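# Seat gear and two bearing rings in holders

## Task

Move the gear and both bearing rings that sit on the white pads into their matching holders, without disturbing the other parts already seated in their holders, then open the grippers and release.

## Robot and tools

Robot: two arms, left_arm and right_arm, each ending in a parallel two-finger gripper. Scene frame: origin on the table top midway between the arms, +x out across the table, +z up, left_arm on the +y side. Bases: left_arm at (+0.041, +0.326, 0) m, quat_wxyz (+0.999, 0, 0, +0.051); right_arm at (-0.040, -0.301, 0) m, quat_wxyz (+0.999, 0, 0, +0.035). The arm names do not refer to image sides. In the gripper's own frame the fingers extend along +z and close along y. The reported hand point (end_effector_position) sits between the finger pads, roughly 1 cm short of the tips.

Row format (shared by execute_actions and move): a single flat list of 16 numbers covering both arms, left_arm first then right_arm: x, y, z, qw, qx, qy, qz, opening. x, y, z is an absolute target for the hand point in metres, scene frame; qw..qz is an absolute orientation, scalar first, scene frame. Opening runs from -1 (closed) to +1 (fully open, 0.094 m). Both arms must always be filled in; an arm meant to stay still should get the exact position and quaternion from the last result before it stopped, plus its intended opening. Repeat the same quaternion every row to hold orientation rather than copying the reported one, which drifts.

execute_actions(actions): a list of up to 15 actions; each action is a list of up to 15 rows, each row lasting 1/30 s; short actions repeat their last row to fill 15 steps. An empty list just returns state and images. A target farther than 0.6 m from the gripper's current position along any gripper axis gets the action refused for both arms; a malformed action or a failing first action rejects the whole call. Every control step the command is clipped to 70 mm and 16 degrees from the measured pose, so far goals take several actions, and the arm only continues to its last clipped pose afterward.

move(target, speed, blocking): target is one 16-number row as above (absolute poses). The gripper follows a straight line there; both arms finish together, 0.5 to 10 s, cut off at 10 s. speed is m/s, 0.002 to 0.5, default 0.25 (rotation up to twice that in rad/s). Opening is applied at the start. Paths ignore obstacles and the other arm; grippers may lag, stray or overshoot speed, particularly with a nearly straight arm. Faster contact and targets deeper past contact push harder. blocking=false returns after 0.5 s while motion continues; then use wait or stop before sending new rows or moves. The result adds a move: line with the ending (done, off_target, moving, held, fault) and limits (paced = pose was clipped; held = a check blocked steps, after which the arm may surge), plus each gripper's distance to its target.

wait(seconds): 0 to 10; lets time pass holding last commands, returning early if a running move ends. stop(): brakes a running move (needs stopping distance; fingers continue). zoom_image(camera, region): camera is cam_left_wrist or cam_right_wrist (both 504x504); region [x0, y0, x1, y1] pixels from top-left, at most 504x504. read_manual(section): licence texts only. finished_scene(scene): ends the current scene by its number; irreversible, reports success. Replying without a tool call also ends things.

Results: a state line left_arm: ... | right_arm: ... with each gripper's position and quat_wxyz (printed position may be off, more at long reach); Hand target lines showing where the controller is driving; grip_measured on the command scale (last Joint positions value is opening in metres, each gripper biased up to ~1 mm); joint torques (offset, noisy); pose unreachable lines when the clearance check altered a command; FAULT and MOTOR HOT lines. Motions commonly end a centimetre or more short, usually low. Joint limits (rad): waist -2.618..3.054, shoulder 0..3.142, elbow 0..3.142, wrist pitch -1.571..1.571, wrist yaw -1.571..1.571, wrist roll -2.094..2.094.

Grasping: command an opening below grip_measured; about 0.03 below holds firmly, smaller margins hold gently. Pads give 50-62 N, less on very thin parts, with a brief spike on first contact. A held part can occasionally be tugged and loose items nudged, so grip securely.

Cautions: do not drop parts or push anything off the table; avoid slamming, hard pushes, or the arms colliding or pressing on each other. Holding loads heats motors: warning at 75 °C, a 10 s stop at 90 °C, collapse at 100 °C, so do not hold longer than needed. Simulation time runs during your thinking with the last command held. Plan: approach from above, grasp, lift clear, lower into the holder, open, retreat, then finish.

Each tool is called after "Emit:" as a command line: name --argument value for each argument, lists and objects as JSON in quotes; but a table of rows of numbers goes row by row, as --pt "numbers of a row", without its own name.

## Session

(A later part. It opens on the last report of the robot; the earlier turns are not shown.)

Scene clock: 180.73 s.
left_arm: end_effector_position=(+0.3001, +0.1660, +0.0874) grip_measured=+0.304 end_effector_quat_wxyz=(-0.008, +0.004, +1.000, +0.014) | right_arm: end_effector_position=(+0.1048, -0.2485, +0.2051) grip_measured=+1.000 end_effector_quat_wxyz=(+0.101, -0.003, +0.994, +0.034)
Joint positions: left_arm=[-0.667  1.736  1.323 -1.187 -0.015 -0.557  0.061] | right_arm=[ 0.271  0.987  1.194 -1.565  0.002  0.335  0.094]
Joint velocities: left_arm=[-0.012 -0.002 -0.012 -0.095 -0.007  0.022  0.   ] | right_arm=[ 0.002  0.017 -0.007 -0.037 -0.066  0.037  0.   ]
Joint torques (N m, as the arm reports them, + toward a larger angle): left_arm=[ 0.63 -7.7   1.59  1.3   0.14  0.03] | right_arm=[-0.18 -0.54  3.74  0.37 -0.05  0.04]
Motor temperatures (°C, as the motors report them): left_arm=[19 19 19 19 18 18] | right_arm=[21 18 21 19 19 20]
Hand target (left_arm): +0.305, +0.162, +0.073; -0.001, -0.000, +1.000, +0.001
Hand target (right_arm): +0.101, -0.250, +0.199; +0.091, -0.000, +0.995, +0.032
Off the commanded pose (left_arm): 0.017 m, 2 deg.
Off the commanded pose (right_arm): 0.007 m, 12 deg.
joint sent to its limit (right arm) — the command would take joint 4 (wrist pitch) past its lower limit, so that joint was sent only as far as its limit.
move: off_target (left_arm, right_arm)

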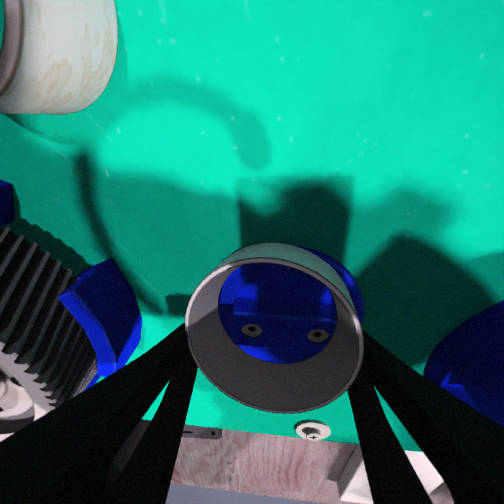

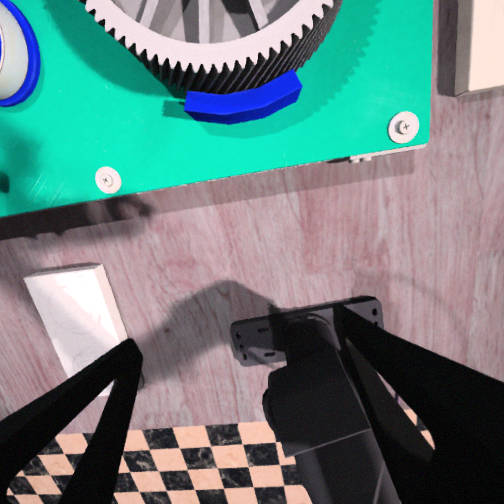

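Emit:
move --target '[0.307,0.153,0.112,0,0,1,0,0.22,0.1,-0.25,0.2,0,0,1,0,1]' --speed 0.04

Emit:
move --target '[0.307,0.158,0.092,0,0,1,0,0.22,0.1,-0.25,0.2,0,0,1,0,1]' --speed 0.03

Scene clock: 184.03 s.
left_arm: end_effector_position=(+0.3028, +0.1618, +0.1022) grip_measured=+0.304 end_effector_quat_wxyz=(-0.008, -0.004, +1.000, +0.007) | right_arm: end_effector_position=(+0.1048, -0.2485, +0.2051) grip_measured=+1.000 end_effector_quat_wxyz=(+0.101, -0.003, +0.994, +0.034)
Joint positions: left_arm=[-0.667  1.739  1.386 -1.24  -0.003 -0.573  0.061] | right_arm=[ 0.271  0.987  1.194 -1.565  0.002  0.335  0.094]
Joint velocities: left_arm=[-0.002 -0.027  0.007 -0.037 -0.007  0.051 -0.   ] | right_arm=[-0.007 -0.007 -0.007  0.051 -0.007 -0.037  0.   ]
Joint torques (N m, as the arm reports them, + toward a larger angle): left_arm=[-1.29 -8.58  7.41  0.2   0.04 -0.06] | right_arm=[-0.19 -0.38  3.73  0.38 -0.04  0.04]
Motor temperatures (°C, as the motors report them): left_arm=[19 19 19 19 18 18] | right_arm=[21 18 21 19 19 20]
Hand target (left_arm): +0.306, +0.153, +0.112; +0.001, +0.000, +1.000, -0.000
Hand target (right_arm): +0.101, -0.250, +0.199; +0.091, -0.000, +0.995, +0.032
Off the commanded pose (left_arm): 0.014 m, 1 deg.
Off the commanded pose (right_arm): 0.007 m, 12 deg.
joint sent to its limit (right arm) — the command would take joint 4 (wrist pitch) past its lower limit, so that joint was sent only as far as its limit.
move: off_target (left_arm, right_arm)

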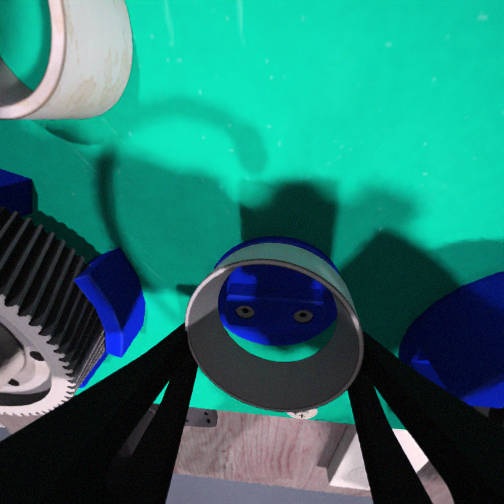

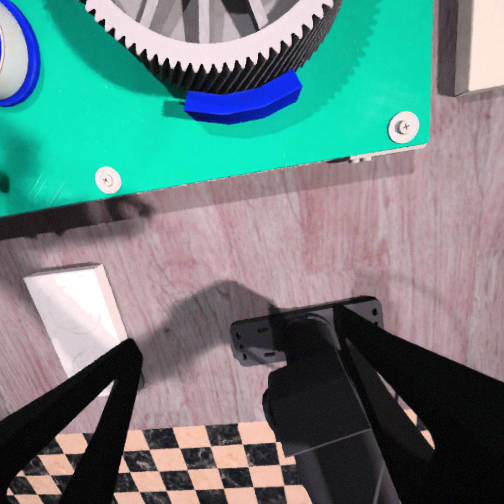

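Scene clock: 187.80 s.
left_arm: end_effector_position=(+0.3065, +0.1594, +0.0950) grip_measured=+0.304 end_effector_quat_wxyz=(-0.003, -0.004, +1.000, +0.004) | right_arm: end_effector_position=(+0.1048, -0.2485, +0.2051) grip_measured=+1.000 end_effector_quat_wxyz=(+0.101, -0.003, +0.994, +0.034)
Joint positions: left_arm=[-0.667  1.748  1.368 -1.201 -0.003 -0.573  0.061] | right_arm=[ 0.271  0.987  1.194 -1.565  0.002  0.335  0.094]
Joint velocities: left_arm=[-0.002 -0.002 -0.002  0.022 -0.066 -0.007 -0.   ] | right_arm=[-0.007  0.007 -0.007  0.007 -0.022  0.022  0.   ]
Joint torques (N m, as the arm reports them, + toward a larger angle): left_arm=[-0.14 -9.34  3.56  0.62  0.03  0.1 ] | right_arm=[-0.22 -0.42  3.72  0.38 -0.04  0.05]
Motor temperatures (°C, as the motors report them): left_arm=[19 19 19 19 18 18] | right_arm=[21 18 21 19 19 20]
Hand target (left_arm): +0.307, +0.158, +0.092; -0.000, -0.000, +1.000, +0.000
Hand target (right_arm): +0.101, -0.250, +0.199; +0.091, -0.000, +0.995, +0.032
Off the commanded pose (left_arm): 0.003 m, 1 deg.
Off the commanded pose (right_arm): 0.007 m, 12 deg.
joint sent to its limit (right arm) — the command would take joint 4 (wrist pitch) past its lower limit, so that joint was sent only as far as its limit.
move: off_target (right_arm)

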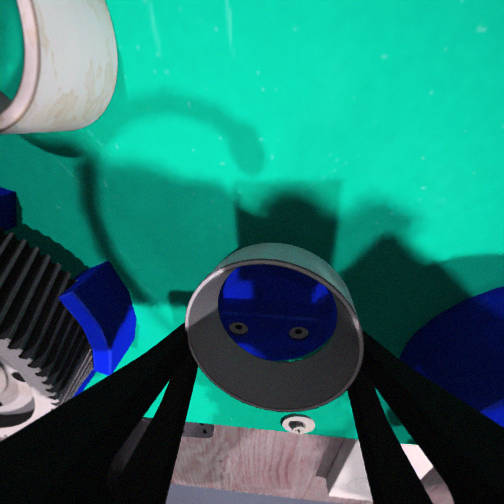

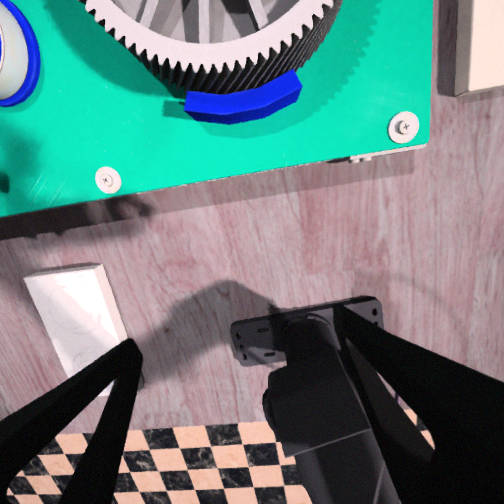

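Emit:
move --target '[0.307,0.158,0.092,0,0,1,0,0.8,0.1,-0.25,0.2,0,0,1,0,1]' --speed 0.03

Emit:
move --target '[0.29,0.16,0.16,0,0,1,0,0.8,0.1,-0.25,0.2,0,0,1,0,1]' --speed 0.1

Scene clock: 191.93 s.
left_arm: end_effector_position=(+0.3068, +0.1593, +0.0950) grip_measured=+0.798 end_effector_quat_wxyz=(-0.003, -0.004, +1.000, +0.004) | right_arm: end_effector_position=(+0.1048, -0.2485, +0.2051) grip_measured=+1.000 end_effector_quat_wxyz=(+0.101, -0.003, +0.994, +0.034)
Joint positions: left_arm=[-0.667  1.748  1.368 -1.2   -0.003 -0.573  0.084] | right_arm=[ 0.271  0.987  1.194 -1.565  0.002  0.335  0.094]
Joint velocities: left_arm=[ 0.002 -0.017 -0.002  0.051  0.022  0.022  0.001] | right_arm=[-0.002  0.002 -0.017 -0.007  0.081  0.037  0.   ]
Joint torques (N m, as the arm reports them, + toward a larger angle): left_arm=[-0.1  -9.39  3.52  0.64  0.03  0.1 ] | right_arm=[-0.21 -0.46  3.73  0.36 -0.03  0.06]
Motor temperatures (°C, as the motors report them): left_arm=[19 19 19 19 18 18] | right_arm=[21 18 21 19 19 20]
Hand target (left_arm): +0.307, +0.158, +0.092; -0.000, -0.000, +1.000, +0.000
Hand target (right_arm): +0.101, -0.250, +0.199; +0.091, -0.000, +0.995, +0.032
Off the commanded pose (left_arm): 0.003 m, 1 deg.
Off the commanded pose (right_arm): 0.007 m, 12 deg.
joint sent to its limit (right arm) — the command would take joint 4 (wrist pitch) past its lower limit, so that joint was sent only as far as its limit.
move: off_target (right_arm)

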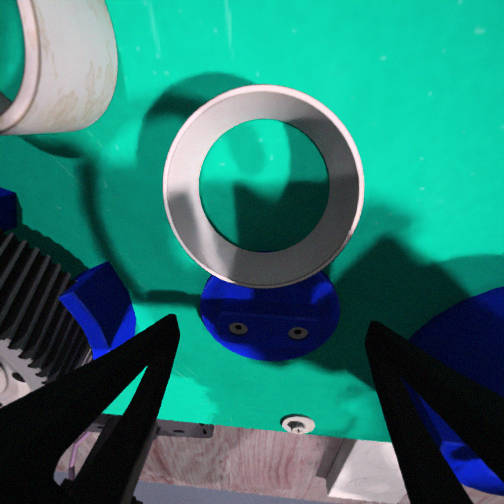

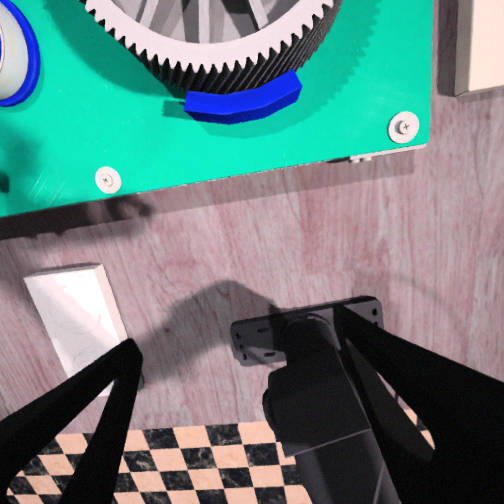

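Scene clock: 193.50 s.
left_arm: end_effector_position=(+0.2881, +0.1664, +0.1447) grip_measured=+0.798 end_effector_quat_wxyz=(-0.016, -0.002, +1.000, +0.013) | right_arm: end_effector_position=(+0.1048, -0.2485, +0.2051) grip_measured=+1.000 end_effector_quat_wxyz=(+0.101, -0.003, +0.994, +0.034)
Joint positions: left_arm=[-0.681  1.695  1.504 -1.421 -0.003 -0.583  0.084] | right_arm=[ 0.271  0.987  1.194 -1.565  0.002  0.335  0.094]
Joint velocities: left_arm=[-0.007 -0.002  0.012 -0.022 -0.007 -0.022 -0.001] | right_arm=[-0.002  0.002  0.017 -0.066  0.007  0.11   0.   ]
Joint torques (N m, as the arm reports them, + toward a larger angle): left_arm=[ -1.   -10.39   7.08   0.12   0.04  -0.04] | right_arm=[-0.2  -0.41  3.75  0.37 -0.05  0.05]
Motor temperatures (°C, as the motors report them): left_arm=[19 20 19 19 18 18] | right_arm=[21 18 21 19 19 20]
Hand target (left_arm): +0.289, +0.161, +0.160; +0.000, -0.000, +1.000, -0.000
Hand target (right_arm): +0.101, -0.250, +0.199; +0.091, -0.000, +0.995, +0.032
Off the commanded pose (left_arm): 0.017 m, 2 deg.
Off the commanded pose (right_arm): 0.007 m, 12 deg.
joint sent to its limit (right arm) — the command would take joint 4 (wrist pitch) past its lower limit, so that joint was sent only as far as its limit.
move: off_target (left_arm, right_arm)

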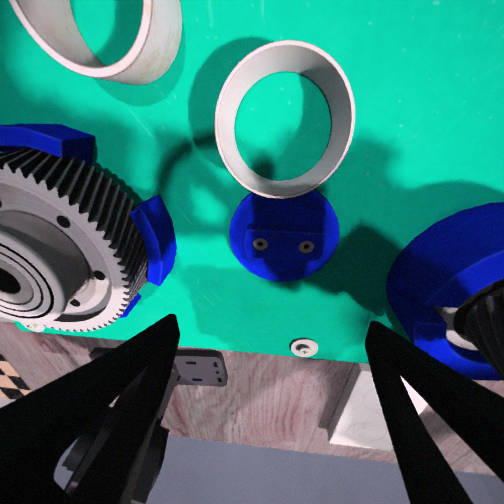

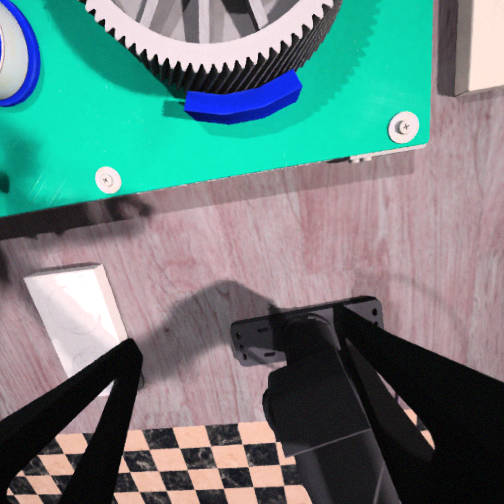

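Emit:
move --target '[0.355,0.160,0.12,0,0,1,0,0.85,0.1,-0.25,0.2,0,0,1,0,1]' --speed 0.08

Emit:
move --target '[0.36,0.160,0.095,0,0,1,0,0.85,0.1,-0.25,0.2,0,0,1,0,1]' --speed 0.04

Scene clock: 195.70 s.
left_arm: end_effector_position=(+0.3391, +0.1642, +0.1102) grip_measured=+0.848 end_effector_quat_wxyz=(-0.027, +0.001, +1.000, +0.016) | right_arm: end_effector_position=(+0.1048, -0.2485, +0.2051) grip_measured=+1.000 end_effector_quat_wxyz=(+0.101, -0.003, +0.994, +0.034)
Joint positions: left_arm=[-0.604  1.891  1.607 -1.349 -0.003 -0.499  0.087] | right_arm=[ 0.271  0.987  1.194 -1.565  0.002  0.335  0.094]
Joint velocities: left_arm=[ 0.007  0.007 -0.002 -0.022  0.022 -0.022  0.001] | right_arm=[ 0.007 -0.002  0.002  0.007 -0.007 -0.022  0.   ]
Joint torques (N m, as the arm reports them, + toward a larger angle): left_arm=[  0.9  -10.59   7.23   0.52   0.03   0.1 ] | right_arm=[-0.22 -0.48  3.74  0.36 -0.05  0.05]
Motor temperatures (°C, as the motors report them): left_arm=[19 20 20 19 18 18] | right_arm=[21 18 21 19 19 20]
Hand target (left_arm): +0.354, +0.160, +0.120; +0.000, +0.000, +1.000, +0.001
Hand target (right_arm): +0.101, -0.250, +0.199; +0.091, -0.000, +0.995, +0.032
Off the commanded pose (left_arm): 0.019 m, 4 deg.
Off the commanded pose (right_arm): 0.007 m, 12 deg.
joint sent to its limit (right arm) — the command would take joint 4 (wrist pitch) past its lower limit, so that joint was sent only as far as its limit.
move: off_target (left_arm, right_arm)

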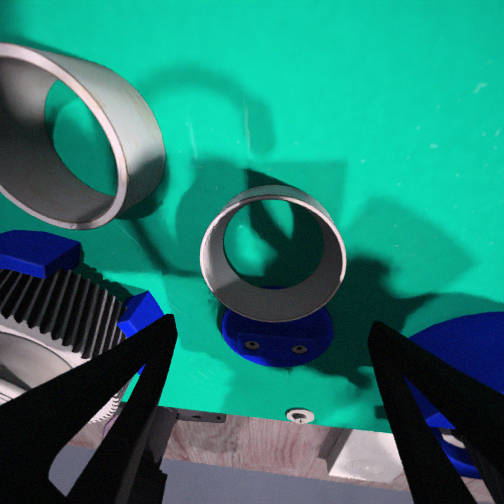

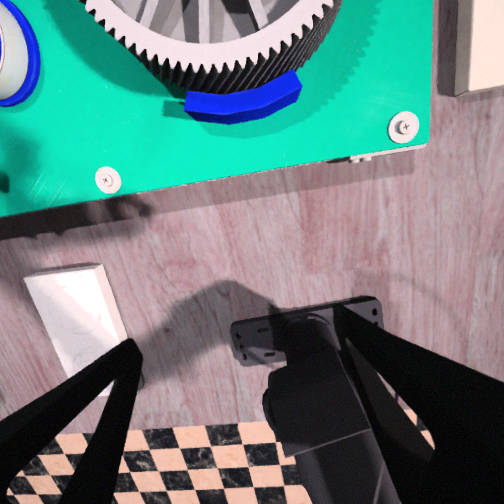

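Scene clock: 198.60 s.
left_arm: end_effector_position=(+0.3593, +0.1558, +0.1026) grip_measured=+0.848 end_effector_quat_wxyz=(+0.003, +0.002, +1.000, +0.000) | right_arm: end_effector_position=(+0.1048, -0.2485, +0.2051) grip_measured=+1.000 end_effector_quat_wxyz=(+0.101, -0.003, +0.994, +0.034)
Joint positions: left_arm=[-0.597  1.912  1.607 -1.261 -0.003 -0.491  0.087] | right_arm=[ 0.271  0.987  1.194 -1.565  0.002  0.335  0.094]
Joint velocities: left_arm=[-0.022  0.012 -0.002  0.066  0.037 -0.066 -0.   ] | right_arm=[-0.012 -0.002  0.002  0.081  0.022  0.051  0.   ]
Joint torques (N m, as the arm reports them, + toward a larger angle): left_arm=[  0.98 -10.64   2.92   0.69   0.02   0.12] | right_arm=[-0.22 -0.49  3.71  0.37 -0.05  0.05]
Motor temperatures (°C, as the motors report them): left_arm=[19 20 19 19 18 18] | right_arm=[21 18 21 19 19 20]
Hand target (left_arm): +0.360, +0.160, +0.095; -0.000, -0.000, +1.000, +0.001
Hand target (right_arm): +0.101, -0.250, +0.199; +0.091, -0.000, +0.995, +0.032
Off the commanded pose (left_arm): 0.009 m, 0 deg.
Off the commanded pose (right_arm): 0.007 m, 12 deg.
joint sent to its limit (right arm) — the command would take joint 4 (wrist pitch) past its lower limit, so that joint was sent only as far as its limit.
move: off_target (right_arm)

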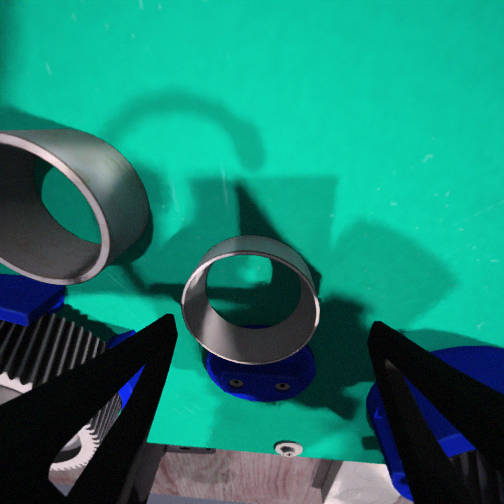

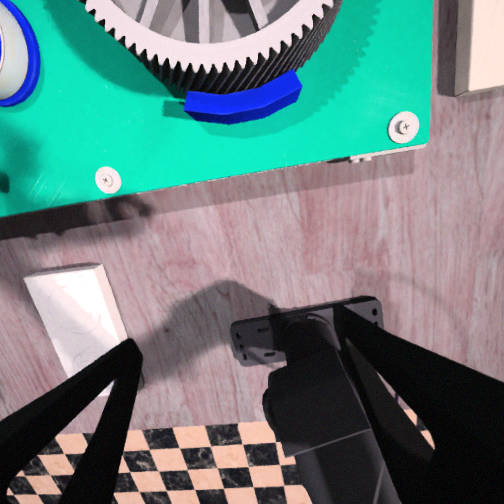

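Emit:
move --target '[0.356,0.172,0.092,0,0,1,0,0.85,0.1,-0.25,0.2,0,0,1,0,1]' --speed 0.04

Emit:
move --target '[0.356,0.170,0.062,0,0,1,0,0.85,0.1,-0.25,0.2,0,0,1,0,1]' --speed 0.04

Scene clock: 201.90 s.
left_arm: end_effector_position=(+0.3534, +0.1695, +0.0868) grip_measured=+0.848 end_effector_quat_wxyz=(-0.015, +0.002, +1.000, +0.009) | right_arm: end_effector_position=(+0.1048, -0.2485, +0.2051) grip_measured=+1.000 end_effector_quat_wxyz=(+0.101, -0.003, +0.994, +0.034)
Joint positions: left_arm=[-0.571  1.912  1.543 -1.237 -0.003 -0.464  0.087] | right_arm=[ 0.271  0.987  1.194 -1.565  0.002  0.335  0.094]
Joint velocities: left_arm=[ 0.012 -0.002 -0.002 -0.007 -0.051 -0.022 -0.   ] | right_arm=[-0.007 -0.007  0.002 -0.037  0.066 -0.007  0.   ]
Joint torques (N m, as the arm reports them, + toward a larger angle): left_arm=[  0.97 -13.71   3.35   0.57   0.03   0.1 ] | right_arm=[-0.19 -0.44  3.74  0.36 -0.05  0.04]
Motor temperatures (°C, as the motors report them): left_arm=[19 20 19 19 18 18] | right_arm=[21 18 21 19 19 20]
Hand target (left_arm): +0.356, +0.172, +0.092; -0.000, -0.000, +1.000, +0.000
Hand target (right_arm): +0.101, -0.250, +0.199; +0.091, -0.000, +0.995, +0.032
Off the commanded pose (left_arm): 0.006 m, 2 deg.
Off the commanded pose (right_arm): 0.007 m, 12 deg.
joint sent to its limit (right arm) — the command would take joint 4 (wrist pitch) past its lower limit, so that joint was sent only as far as its limit.
move: off_target (right_arm)

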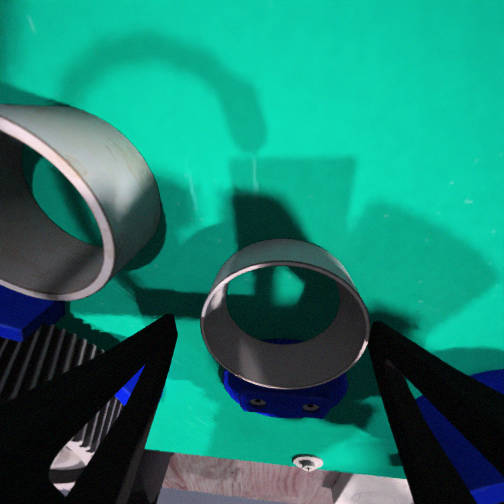

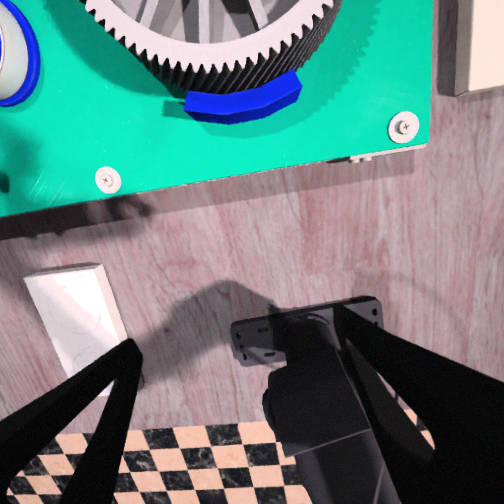

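Scene clock: 204.80 s.
left_arm: end_effector_position=(+0.3554, +0.1682, +0.0778) grip_measured=+0.848 end_effector_quat_wxyz=(+0.001, +0.002, +1.000, +0.000) | right_arm: end_effector_position=(+0.1048, -0.2485, +0.2051) grip_measured=+1.000 end_effector_quat_wxyz=(+0.101, -0.003, +0.994, +0.034)
Joint positions: left_arm=[-0.571  1.891  1.479 -1.157 -0.001 -0.464  0.087] | right_arm=[ 0.271  0.987  1.194 -1.565  0.002  0.335  0.094]
Joint velocities: left_arm=[ 0.007 -0.002 -0.007  0.066 -0.022 -0.066  0.   ] | right_arm=[-0.002 -0.007  0.002 -0.022  0.051 -0.007  0.   ]
Joint torques (N m, as the arm reports them, + toward a larger angle): left_arm=[ 0.45 -9.27  1.67  1.04  0.    0.04] | right_arm=[-0.22 -0.43  3.67  0.36 -0.05  0.04]
Motor temperatures (°C, as the motors report them): left_arm=[19 20 19 19 18 18] | right_arm=[21 18 21 19 19 20]
Hand target (left_arm): +0.356, +0.170, +0.063; -0.000, -0.000, +1.000, +0.001
Hand target (right_arm): +0.101, -0.250, +0.199; +0.091, -0.000, +0.995, +0.032
Off the commanded pose (left_arm): 0.016 m, 0 deg.
Off the commanded pose (right_arm): 0.007 m, 12 deg.
joint sent to its limit (right arm) — the command would take joint 4 (wrist pitch) past its lower limit, so that joint was sent only as far as its limit.
move: off_target (left_arm, right_arm)

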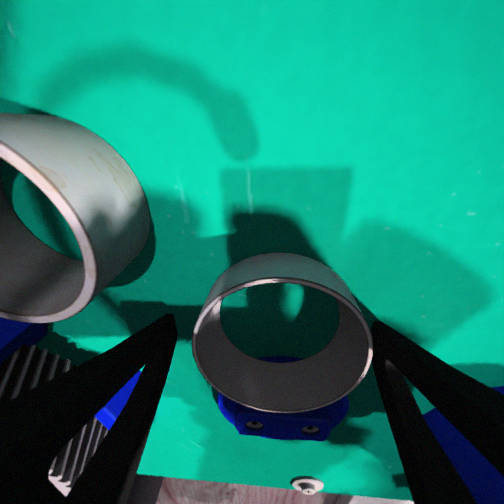

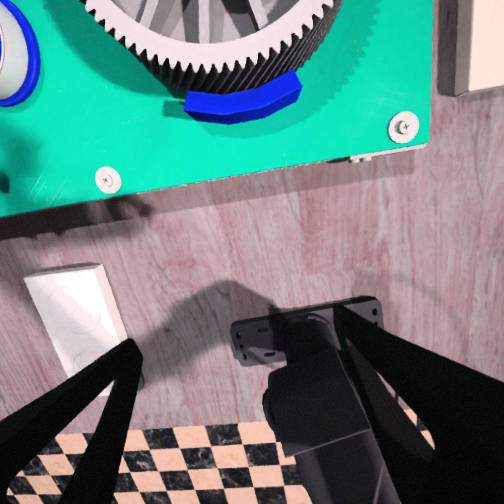

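Emit:
move --target '[0.356,0.165,0.08,0,0,1,0,0.24,0.1,-0.25,0.2,0,0,1,0,1]' --speed 0.04

Emit:
move --target '[0.38,0.165,0.084,0,0,1,0,0.24,0.1,-0.25,0.2,0,0,1,0,1]' --speed 0.04

Emit:
move --target '[0.378,0.165,0.092,0,0,1,0,0.7,0.1,-0.25,0.2,0,0,1,0,1]' --speed 0.04

Scene clock: 208.10 s.
left_arm: end_effector_position=(+0.3553, +0.1681, +0.0780) grip_measured=+0.292 end_effector_quat_wxyz=(+0.001, +0.002, +1.000, -0.000) | right_arm: end_effector_position=(+0.1048, -0.2485, +0.2051) grip_measured=+1.000 end_effector_quat_wxyz=(+0.101, -0.003, +0.994, +0.034)
Joint positions: left_arm=[-0.571  1.89   1.479 -1.157 -0.    -0.464  0.061] | right_arm=[ 0.271  0.987  1.194 -1.565  0.002  0.335  0.094]
Joint velocities: left_arm=[-0.002  0.002 -0.027  0.051  0.007 -0.037 -0.001] | right_arm=[ 0.007 -0.017 -0.012 -0.037 -0.051  0.037  0.   ]
Joint torques (N m, as the arm reports them, + toward a larger angle): left_arm=[-0.6  -9.74  5.81  0.26  0.01 -0.09] | right_arm=[-0.19 -0.4   3.69  0.36 -0.04  0.05]
Motor temperatures (°C, as the motors report them): left_arm=[19 20 19 19 18 18] | right_arm=[21 18 21 19 19 20]
Hand target (left_arm): +0.356, +0.165, +0.080; +0.000, +0.000, +1.000, +0.000
Hand target (right_arm): +0.101, -0.250, +0.199; +0.091, -0.000, +0.995, +0.032
Off the commanded pose (left_arm): 0.004 m, 0 deg.
Off the commanded pose (right_arm): 0.007 m, 12 deg.
joint sent to its limit (right arm) — the command would take joint 4 (wrist pitch) past its lower limit, so that joint was sent only as far as its limit.
move: off_target (right_arm)

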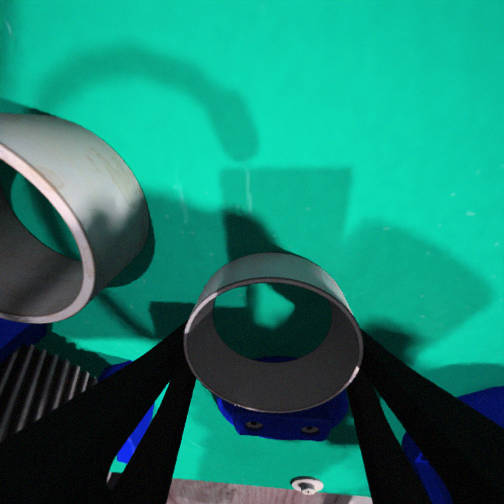

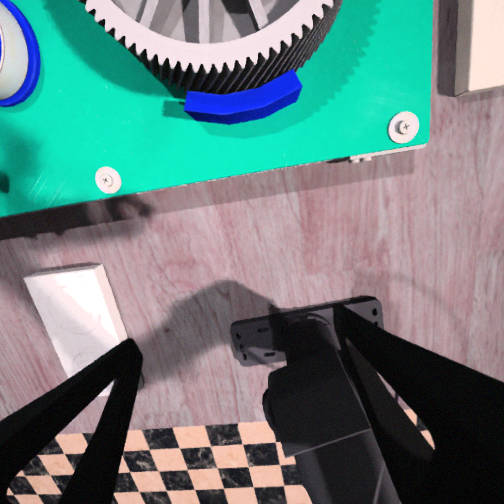

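Scene clock: 211.00 s.
left_arm: end_effector_position=(+0.3707, +0.1640, +0.0792) grip_measured=+0.292 end_effector_quat_wxyz=(-0.007, +0.003, +1.000, +0.004) | right_arm: end_effector_position=(+0.1048, -0.2485, +0.2051) grip_measured=+1.000 end_effector_quat_wxyz=(+0.101, -0.003, +0.994, +0.034)
Joint positions: left_arm=[-0.561  1.967  1.59  -1.21  -0.    -0.453  0.061] | right_arm=[ 0.271  0.987  1.194 -1.565  0.002  0.335  0.094]
Joint velocities: left_arm=[ 0.007  0.002 -0.012  0.007 -0.007  0.051  0.   ] | right_arm=[-0.002  0.002 -0.002 -0.037 -0.037  0.051  0.   ]
Joint torques (N m, as the arm reports them, + toward a larger angle): left_arm=[  1.06 -10.3    6.8    0.27   0.     0.1 ] | right_arm=[-0.2  -0.43  3.74  0.36 -0.04  0.05]
Motor temperatures (°C, as the motors report them): left_arm=[19 20 20 19 18 18] | right_arm=[21 18 21 19 19 20]
Hand target (left_arm): +0.380, +0.165, +0.084; +0.000, +0.000, +1.000, -0.000
Hand target (right_arm): +0.101, -0.250, +0.199; +0.091, -0.000, +0.995, +0.032
Off the commanded pose (left_arm): 0.011 m, 1 deg.
Off the commanded pose (right_arm): 0.007 m, 12 deg.
joint sent to its limit (right arm) — the command would take joint 4 (wrist pitch) past its lower limit, so that joint was sent only as far as its limit.
move: off_target (left_arm, right_arm)

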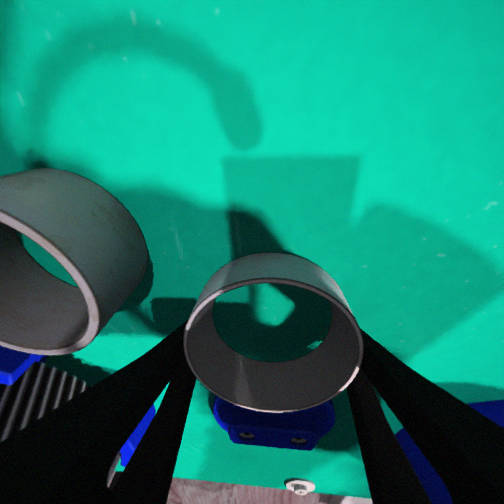

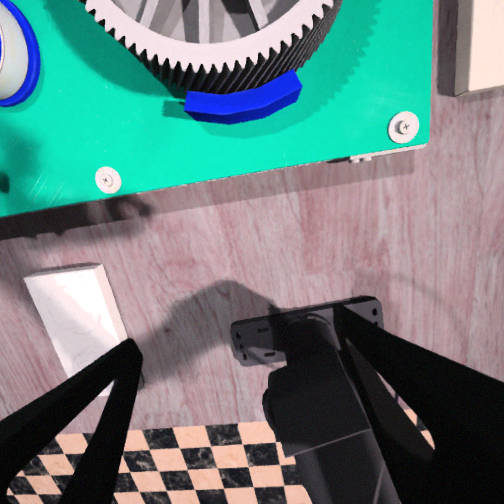

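Scene clock: 213.90 s.
left_arm: end_effector_position=(+0.3694, +0.1647, +0.0820) grip_measured=+0.698 end_effector_quat_wxyz=(-0.011, +0.003, +1.000, +0.005) | right_arm: end_effector_position=(+0.1048, -0.2485, +0.2051) grip_measured=+1.000 end_effector_quat_wxyz=(+0.101, -0.003, +0.994, +0.034)
Joint positions: left_arm=[-0.561  1.967  1.601 -1.228 -0.    -0.453  0.08 ] | right_arm=[ 0.271  0.987  1.194 -1.565  0.002  0.335  0.094]
Joint velocities: left_arm=[-0.012 -0.002 -0.002 -0.095  0.037 -0.037  0.   ] | right_arm=[ 0.002  0.002  0.002  0.022 -0.051  0.022  0.   ]
Joint torques (N m, as the arm reports them, + toward a larger angle): left_arm=[  0.9  -11.32   7.17   0.18   0.     0.08] | right_arm=[-0.16 -0.41  3.69  0.37 -0.04  0.05]
Motor temperatures (°C, as the motors report them): left_arm=[19 20 20 19 18 18] | right_arm=[21 18 21 19 19 20]
Hand target (left_arm): +0.378, +0.165, +0.092; +0.000, -0.000, +1.000, +0.000
Hand target (right_arm): +0.101, -0.250, +0.199; +0.091, -0.000, +0.995, +0.032
Off the commanded pose (left_arm): 0.013 m, 1 deg.
Off the commanded pose (right_arm): 0.007 m, 12 deg.
joint sent to its limit (right arm) — the command would take joint 4 (wrist pitch) past its lower limit, so that joint was sent only as far as its limit.
move: off_target (left_arm, right_arm)

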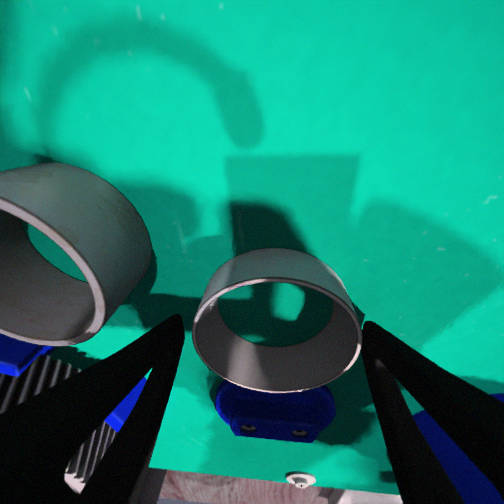

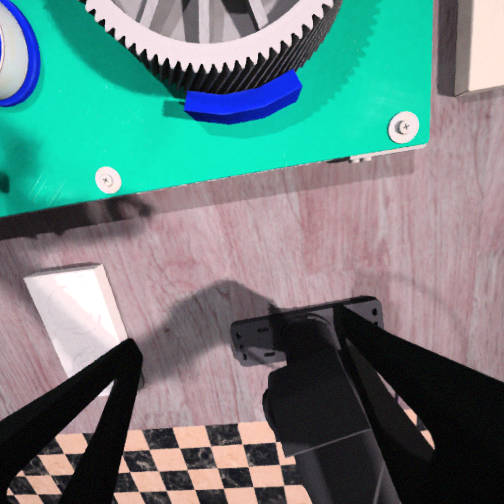

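Emit:
move --target '[0.382,0.164,0.103,0,0,1,0,0.7,0.1,-0.25,0.2,0,0,1,0,1]' --speed 0.04

Emit:
move --target '[0.382,0.164,0.103,0,0,1,0,0.24,0.1,-0.25,0.2,0,0,1,0,1]' --speed 0.04

Emit:
move --target '[0.38,0.164,0.135,0,0,1,0,0.24,0.1,-0.25,0.2,0,0,1,0,1]' --speed 0.05

Emit:
move --target '[0.315,0.157,0.13,0,0,1,0,0.24,0.1,-0.25,0.2,0,0,1,0,1]' --speed 0.05

Scene clock: 217.27 s.
left_arm: end_effector_position=(+0.3734, +0.1627, +0.0929) grip_measured=+0.698 end_effector_quat_wxyz=(-0.011, +0.003, +1.000, +0.005) | right_arm: end_effector_position=(+0.1048, -0.2485, +0.2051) grip_measured=+1.000 end_effector_quat_wxyz=(+0.101, -0.003, +0.994, +0.034)
Joint positions: left_arm=[-0.561  1.981  1.663 -1.277 -0.    -0.453  0.08 ] | right_arm=[ 0.271  0.987  1.194 -1.565  0.002  0.335  0.094]
Joint velocities: left_arm=[-0.002  0.007 -0.007  0.037 -0.095 -0.051  0.   ] | right_arm=[ 0.002 -0.007 -0.007  0.007  0.022 -0.051  0.   ]
Joint torques (N m, as the arm reports them, + toward a larger angle): left_arm=[  1.07 -11.5    7.18   0.19   0.     0.1 ] | right_arm=[-0.16 -0.47  3.78  0.37 -0.05  0.06]
Motor temperatures (°C, as the motors report them): left_arm=[19 20 20 19 18 18] | right_arm=[21 18 21 19 19 20]
Hand target (left_arm): +0.382, +0.164, +0.103; +0.000, -0.000, +1.000, +0.000
Hand target (right_arm): +0.101, -0.250, +0.199; +0.091, -0.000, +0.995, +0.032
Off the commanded pose (left_arm): 0.013 m, 1 deg.
Off the commanded pose (right_arm): 0.007 m, 12 deg.
joint sent to its limit (right arm) — the command would take joint 4 (wrist pitch) past its lower limit, so that joint was sent only as far as its limit.
move: off_target (left_arm, right_arm)

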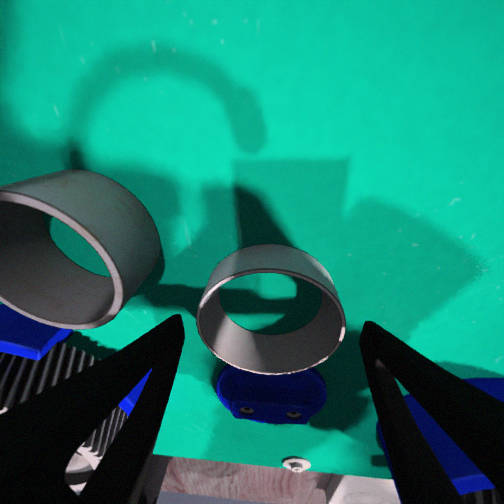

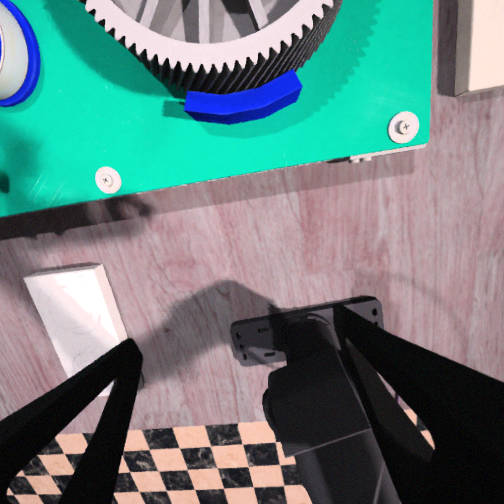

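Scene clock: 220.17 s.
left_arm: end_effector_position=(+0.3733, +0.1627, +0.0929) grip_measured=+0.278 end_effector_quat_wxyz=(-0.011, +0.003, +1.000, +0.005) | right_arm: end_effector_position=(+0.1048, -0.2485, +0.2051) grip_measured=+1.000 end_effector_quat_wxyz=(+0.101, -0.003, +0.994, +0.034)
Joint positions: left_arm=[-0.561  1.981  1.663 -1.277 -0.    -0.453  0.06 ] | right_arm=[ 0.271  0.987  1.194 -1.565  0.002  0.335  0.094]
Joint velocities: left_arm=[ 0.002 -0.007 -0.027  0.095 -0.051  0.051  0.   ] | right_arm=[-0.002 -0.007  0.002  0.037 -0.081 -0.051  0.   ]
Joint torques (N m, as the arm reports them, + toward a larger angle): left_arm=[  1.08 -11.5    7.21   0.16   0.     0.1 ] | right_arm=[-0.12 -0.42  3.73  0.37 -0.04  0.05]
Motor temperatures (°C, as the motors report them): left_arm=[19 20 20 19 18 18] | right_arm=[21 18 21 19 19 20]
Hand target (left_arm): +0.382, +0.164, +0.103; +0.000, -0.000, +1.000, +0.000
Hand target (right_arm): +0.101, -0.250, +0.199; +0.091, -0.000, +0.995, +0.032
Off the commanded pose (left_arm): 0.013 m, 1 deg.
Off the commanded pose (right_arm): 0.007 m, 12 deg.
joint sent to its limit (right arm) — the command would take joint 4 (wrist pitch) past its lower limit, so that joint was sent only as far as its limit.
move: off_target (left_arm, right_arm)

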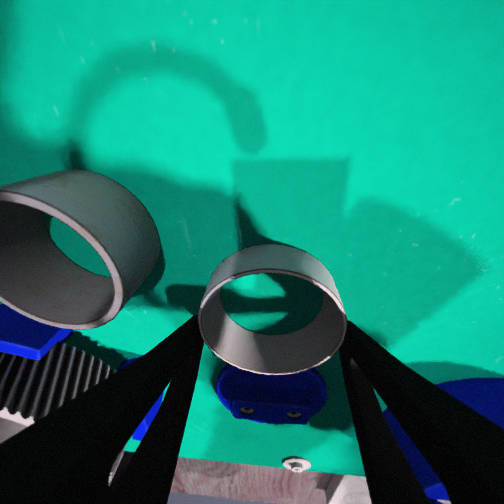

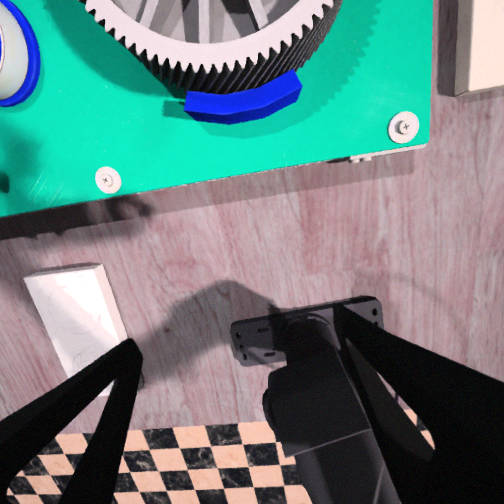

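Scene clock: 222.57 s.
left_arm: end_effector_position=(+0.3726, +0.1631, +0.1221) grip_measured=+0.278 end_effector_quat_wxyz=(-0.013, +0.003, +1.000, +0.007) | right_arm: end_effector_position=(+0.1048, -0.2485, +0.2051) grip_measured=+1.000 end_effector_quat_wxyz=(+0.101, -0.003, +0.994, +0.034)
Joint positions: left_arm=[-0.561  1.981  1.779 -1.399 -0.    -0.453  0.06 ] | right_arm=[ 0.271  0.987  1.194 -1.565  0.002  0.335  0.094]
Joint velocities: left_arm=[ 0.002 -0.007 -0.022  0.051 -0.022 -0.081  0.001] | right_arm=[-0.007 -0.007  0.007  0.007 -0.051  0.007  0.   ]
Joint torques (N m, as the arm reports them, + toward a larger angle): left_arm=[  0.88 -12.04   7.39   0.16   0.     0.09] | right_arm=[-0.24 -0.47  3.68  0.37 -0.04  0.03]
Motor temperatures (°C, as the motors report them): left_arm=[19 20 20 19 18 18] | right_arm=[21 18 21 19 19 20]
Hand target (left_arm): +0.379, +0.164, +0.135; +0.000, -0.000, +1.000, +0.000
Hand target (right_arm): +0.101, -0.250, +0.199; +0.091, -0.000, +0.995, +0.032
Off the commanded pose (left_arm): 0.015 m, 2 deg.
Off the commanded pose (right_arm): 0.007 m, 12 deg.
joint sent to its limit (right arm) — the command would take joint 4 (wrist pitch) past its lower limit, so that joint was sent only as far as its limit.
move: off_target (left_arm, right_arm)

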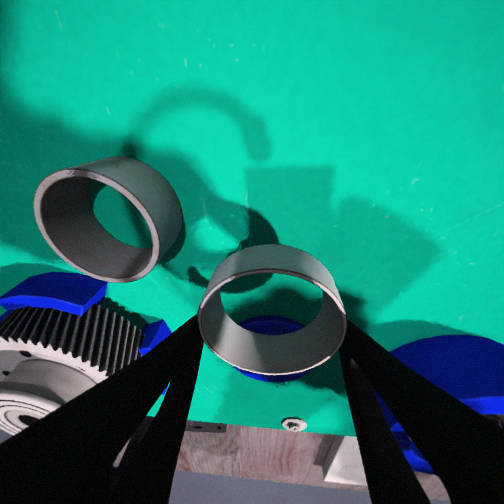

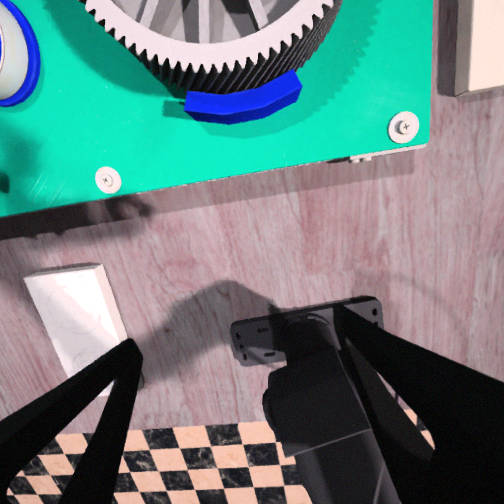

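Scene clock: 224.97 s.
left_arm: end_effector_position=(+0.3157, +0.1612, +0.1259) grip_measured=+0.278 end_effector_quat_wxyz=(-0.014, -0.001, +1.000, +0.009) | right_arm: end_effector_position=(+0.1048, -0.2485, +0.2051) grip_measured=+1.000 end_effector_quat_wxyz=(+0.101, -0.003, +0.994, +0.034)
Joint positions: left_arm=[-0.645  1.788  1.539 -1.356 -0.    -0.546  0.06 ] | right_arm=[ 0.271  0.987  1.194 -1.565  0.002  0.335  0.094]
Joint velocities: left_arm=[-0.017  0.007 -0.002  0.022 -0.037 -0.066 -0.001] | right_arm=[-0.002  0.002 -0.017 -0.051 -0.037 -0.066  0.   ]
Joint torques (N m, as the arm reports them, + toward a larger angle): left_arm=[ -0.95 -12.19   3.58   0.56   0.    -0.04] | right_arm=[-0.19 -0.46  3.72  0.37 -0.04  0.05]
Motor temperatures (°C, as the motors report them): left_arm=[19 21 20 19 18 18] | right_arm=[21 18 21 19 19 20]
Hand target (left_arm): +0.315, +0.157, +0.130; -0.000, -0.000, +1.000, -0.000
Hand target (right_arm): +0.101, -0.250, +0.199; +0.091, -0.000, +0.995, +0.032
Off the commanded pose (left_arm): 0.006 m, 2 deg.
Off the commanded pose (right_arm): 0.007 m, 12 deg.
joint sent to its limit (right arm) — the command would take joint 4 (wrist pitch) past its lower limit, so that joint was sent only as far as its limit.
move: off_target (right_arm)

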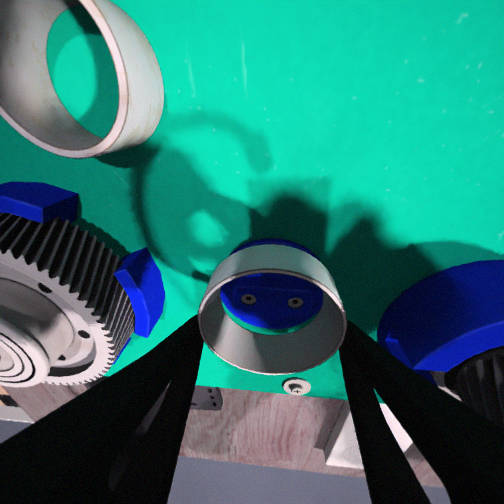

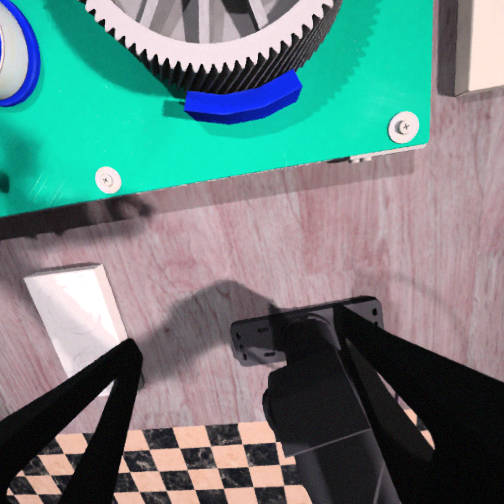

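Emit:
move --target '[0.303,0.159,0.11,0,0,1,0,0.24,0.1,-0.25,0.2,0,0,1,0,1]' --speed 0.03

Scene clock: 228.97 s.
left_arm: end_effector_position=(+0.3041, +0.1627, +0.1072) grip_measured=+0.278 end_effector_quat_wxyz=(-0.013, -0.002, +1.000, +0.008) | right_arm: end_effector_position=(+0.1048, -0.2485, +0.2051) grip_measured=+1.000 end_effector_quat_wxyz=(+0.101, -0.003, +0.994, +0.034)
Joint positions: left_arm=[-0.661  1.748  1.416 -1.27  -0.    -0.563  0.06 ] | right_arm=[ 0.271  0.987  1.194 -1.565  0.002  0.335  0.094]
Joint velocities: left_arm=[-0.027  0.007 -0.002 -0.066  0.037  0.022 -0.001] | right_arm=[-0.017  0.002  0.002 -0.007 -0.037  0.051  0.   ]
Joint torques (N m, as the arm reports them, + toward a larger angle): left_arm=[ -1.   -11.54   3.43   0.59   0.    -0.05] | right_arm=[-0.22 -0.43  3.72  0.36 -0.06  0.04]
Motor temperatures (°C, as the motors report them): left_arm=[19 21 20 19 18 18] | right_arm=[21 18 21 19 19 20]
Hand target (left_arm): +0.303, +0.159, +0.110; -0.000, -0.000, +1.000, +0.000
Hand target (right_arm): +0.101, -0.250, +0.199; +0.091, -0.000, +0.995, +0.032
Off the commanded pose (left_arm): 0.005 m, 2 deg.
Off the commanded pose (right_arm): 0.007 m, 12 deg.
joint sent to its limit (right arm) — the command would take joint 4 (wrist pitch) past its lower limit, so that joint was sent only as far as its limit.
move: off_target (right_arm)

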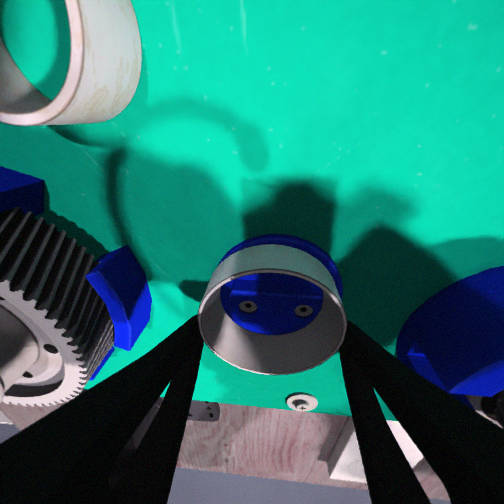

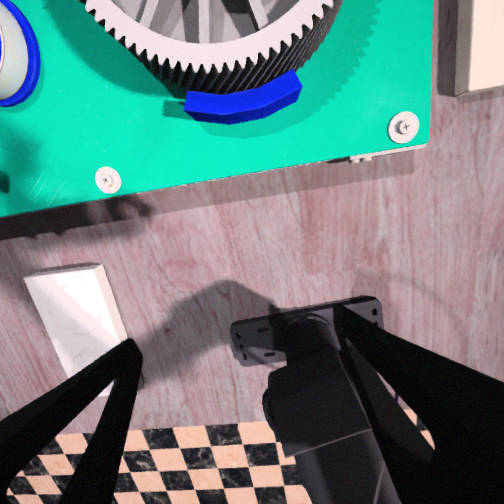

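Emit:
move --target '[0.306,0.158,0.09,0,0,1,0,0.24,0.1,-0.25,0.2,0,0,1,0,1]' --speed 0.02

Scene clock: 234.70 s.
left_arm: end_effector_position=(+0.3077, +0.1612, +0.1048) grip_measured=+0.278 end_effector_quat_wxyz=(+0.001, -0.002, +1.000, +0.001) | right_arm: end_effector_position=(+0.1048, -0.2485, +0.2051) grip_measured=+1.000 end_effector_quat_wxyz=(+0.101, -0.003, +0.994, +0.034)
Joint positions: left_arm=[-0.661  1.734  1.391 -1.228 -0.004 -0.563  0.06 ] | right_arm=[ 0.271  0.987  1.194 -1.565  0.002  0.335  0.094]
Joint velocities: left_arm=[-0.002 -0.017 -0.012 -0.051  0.066 -0.037  0.   ] | right_arm=[-0.002  0.002  0.002 -0.11  -0.037 -0.051  0.   ]
Joint torques (N m, as the arm reports them, + toward a larger angle): left_arm=[-0.81 -8.16  1.48  1.04  0.03 -0.02] | right_arm=[-0.16 -0.49  3.77  0.35 -0.05  0.06]
Motor temperatures (°C, as the motors report them): left_arm=[19 20 19 19 18 18] | right_arm=[21 18 21 19 19 20]
Hand target (left_arm): +0.306, +0.158, +0.090; -0.001, +0.000, +1.000, +0.001
Hand target (right_arm): +0.101, -0.250, +0.199; +0.091, -0.000, +0.995, +0.032
Off the commanded pose (left_arm): 0.015 m, 0 deg.
Off the commanded pose (right_arm): 0.007 m, 12 deg.
joint sent to its limit (right arm) — the command would take joint 4 (wrist pitch) past its lower limit, so that joint was sent only as far as its limit.
move: off_target (left_arm, right_arm)

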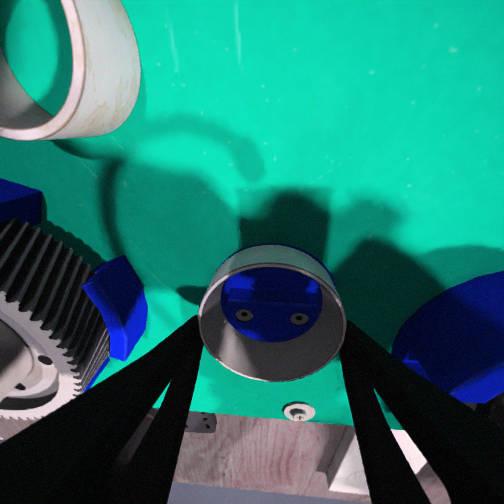

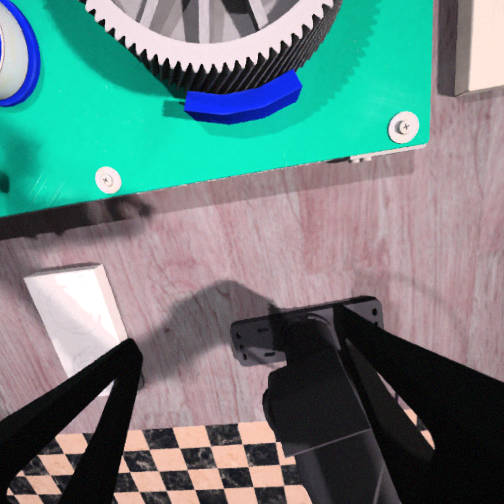

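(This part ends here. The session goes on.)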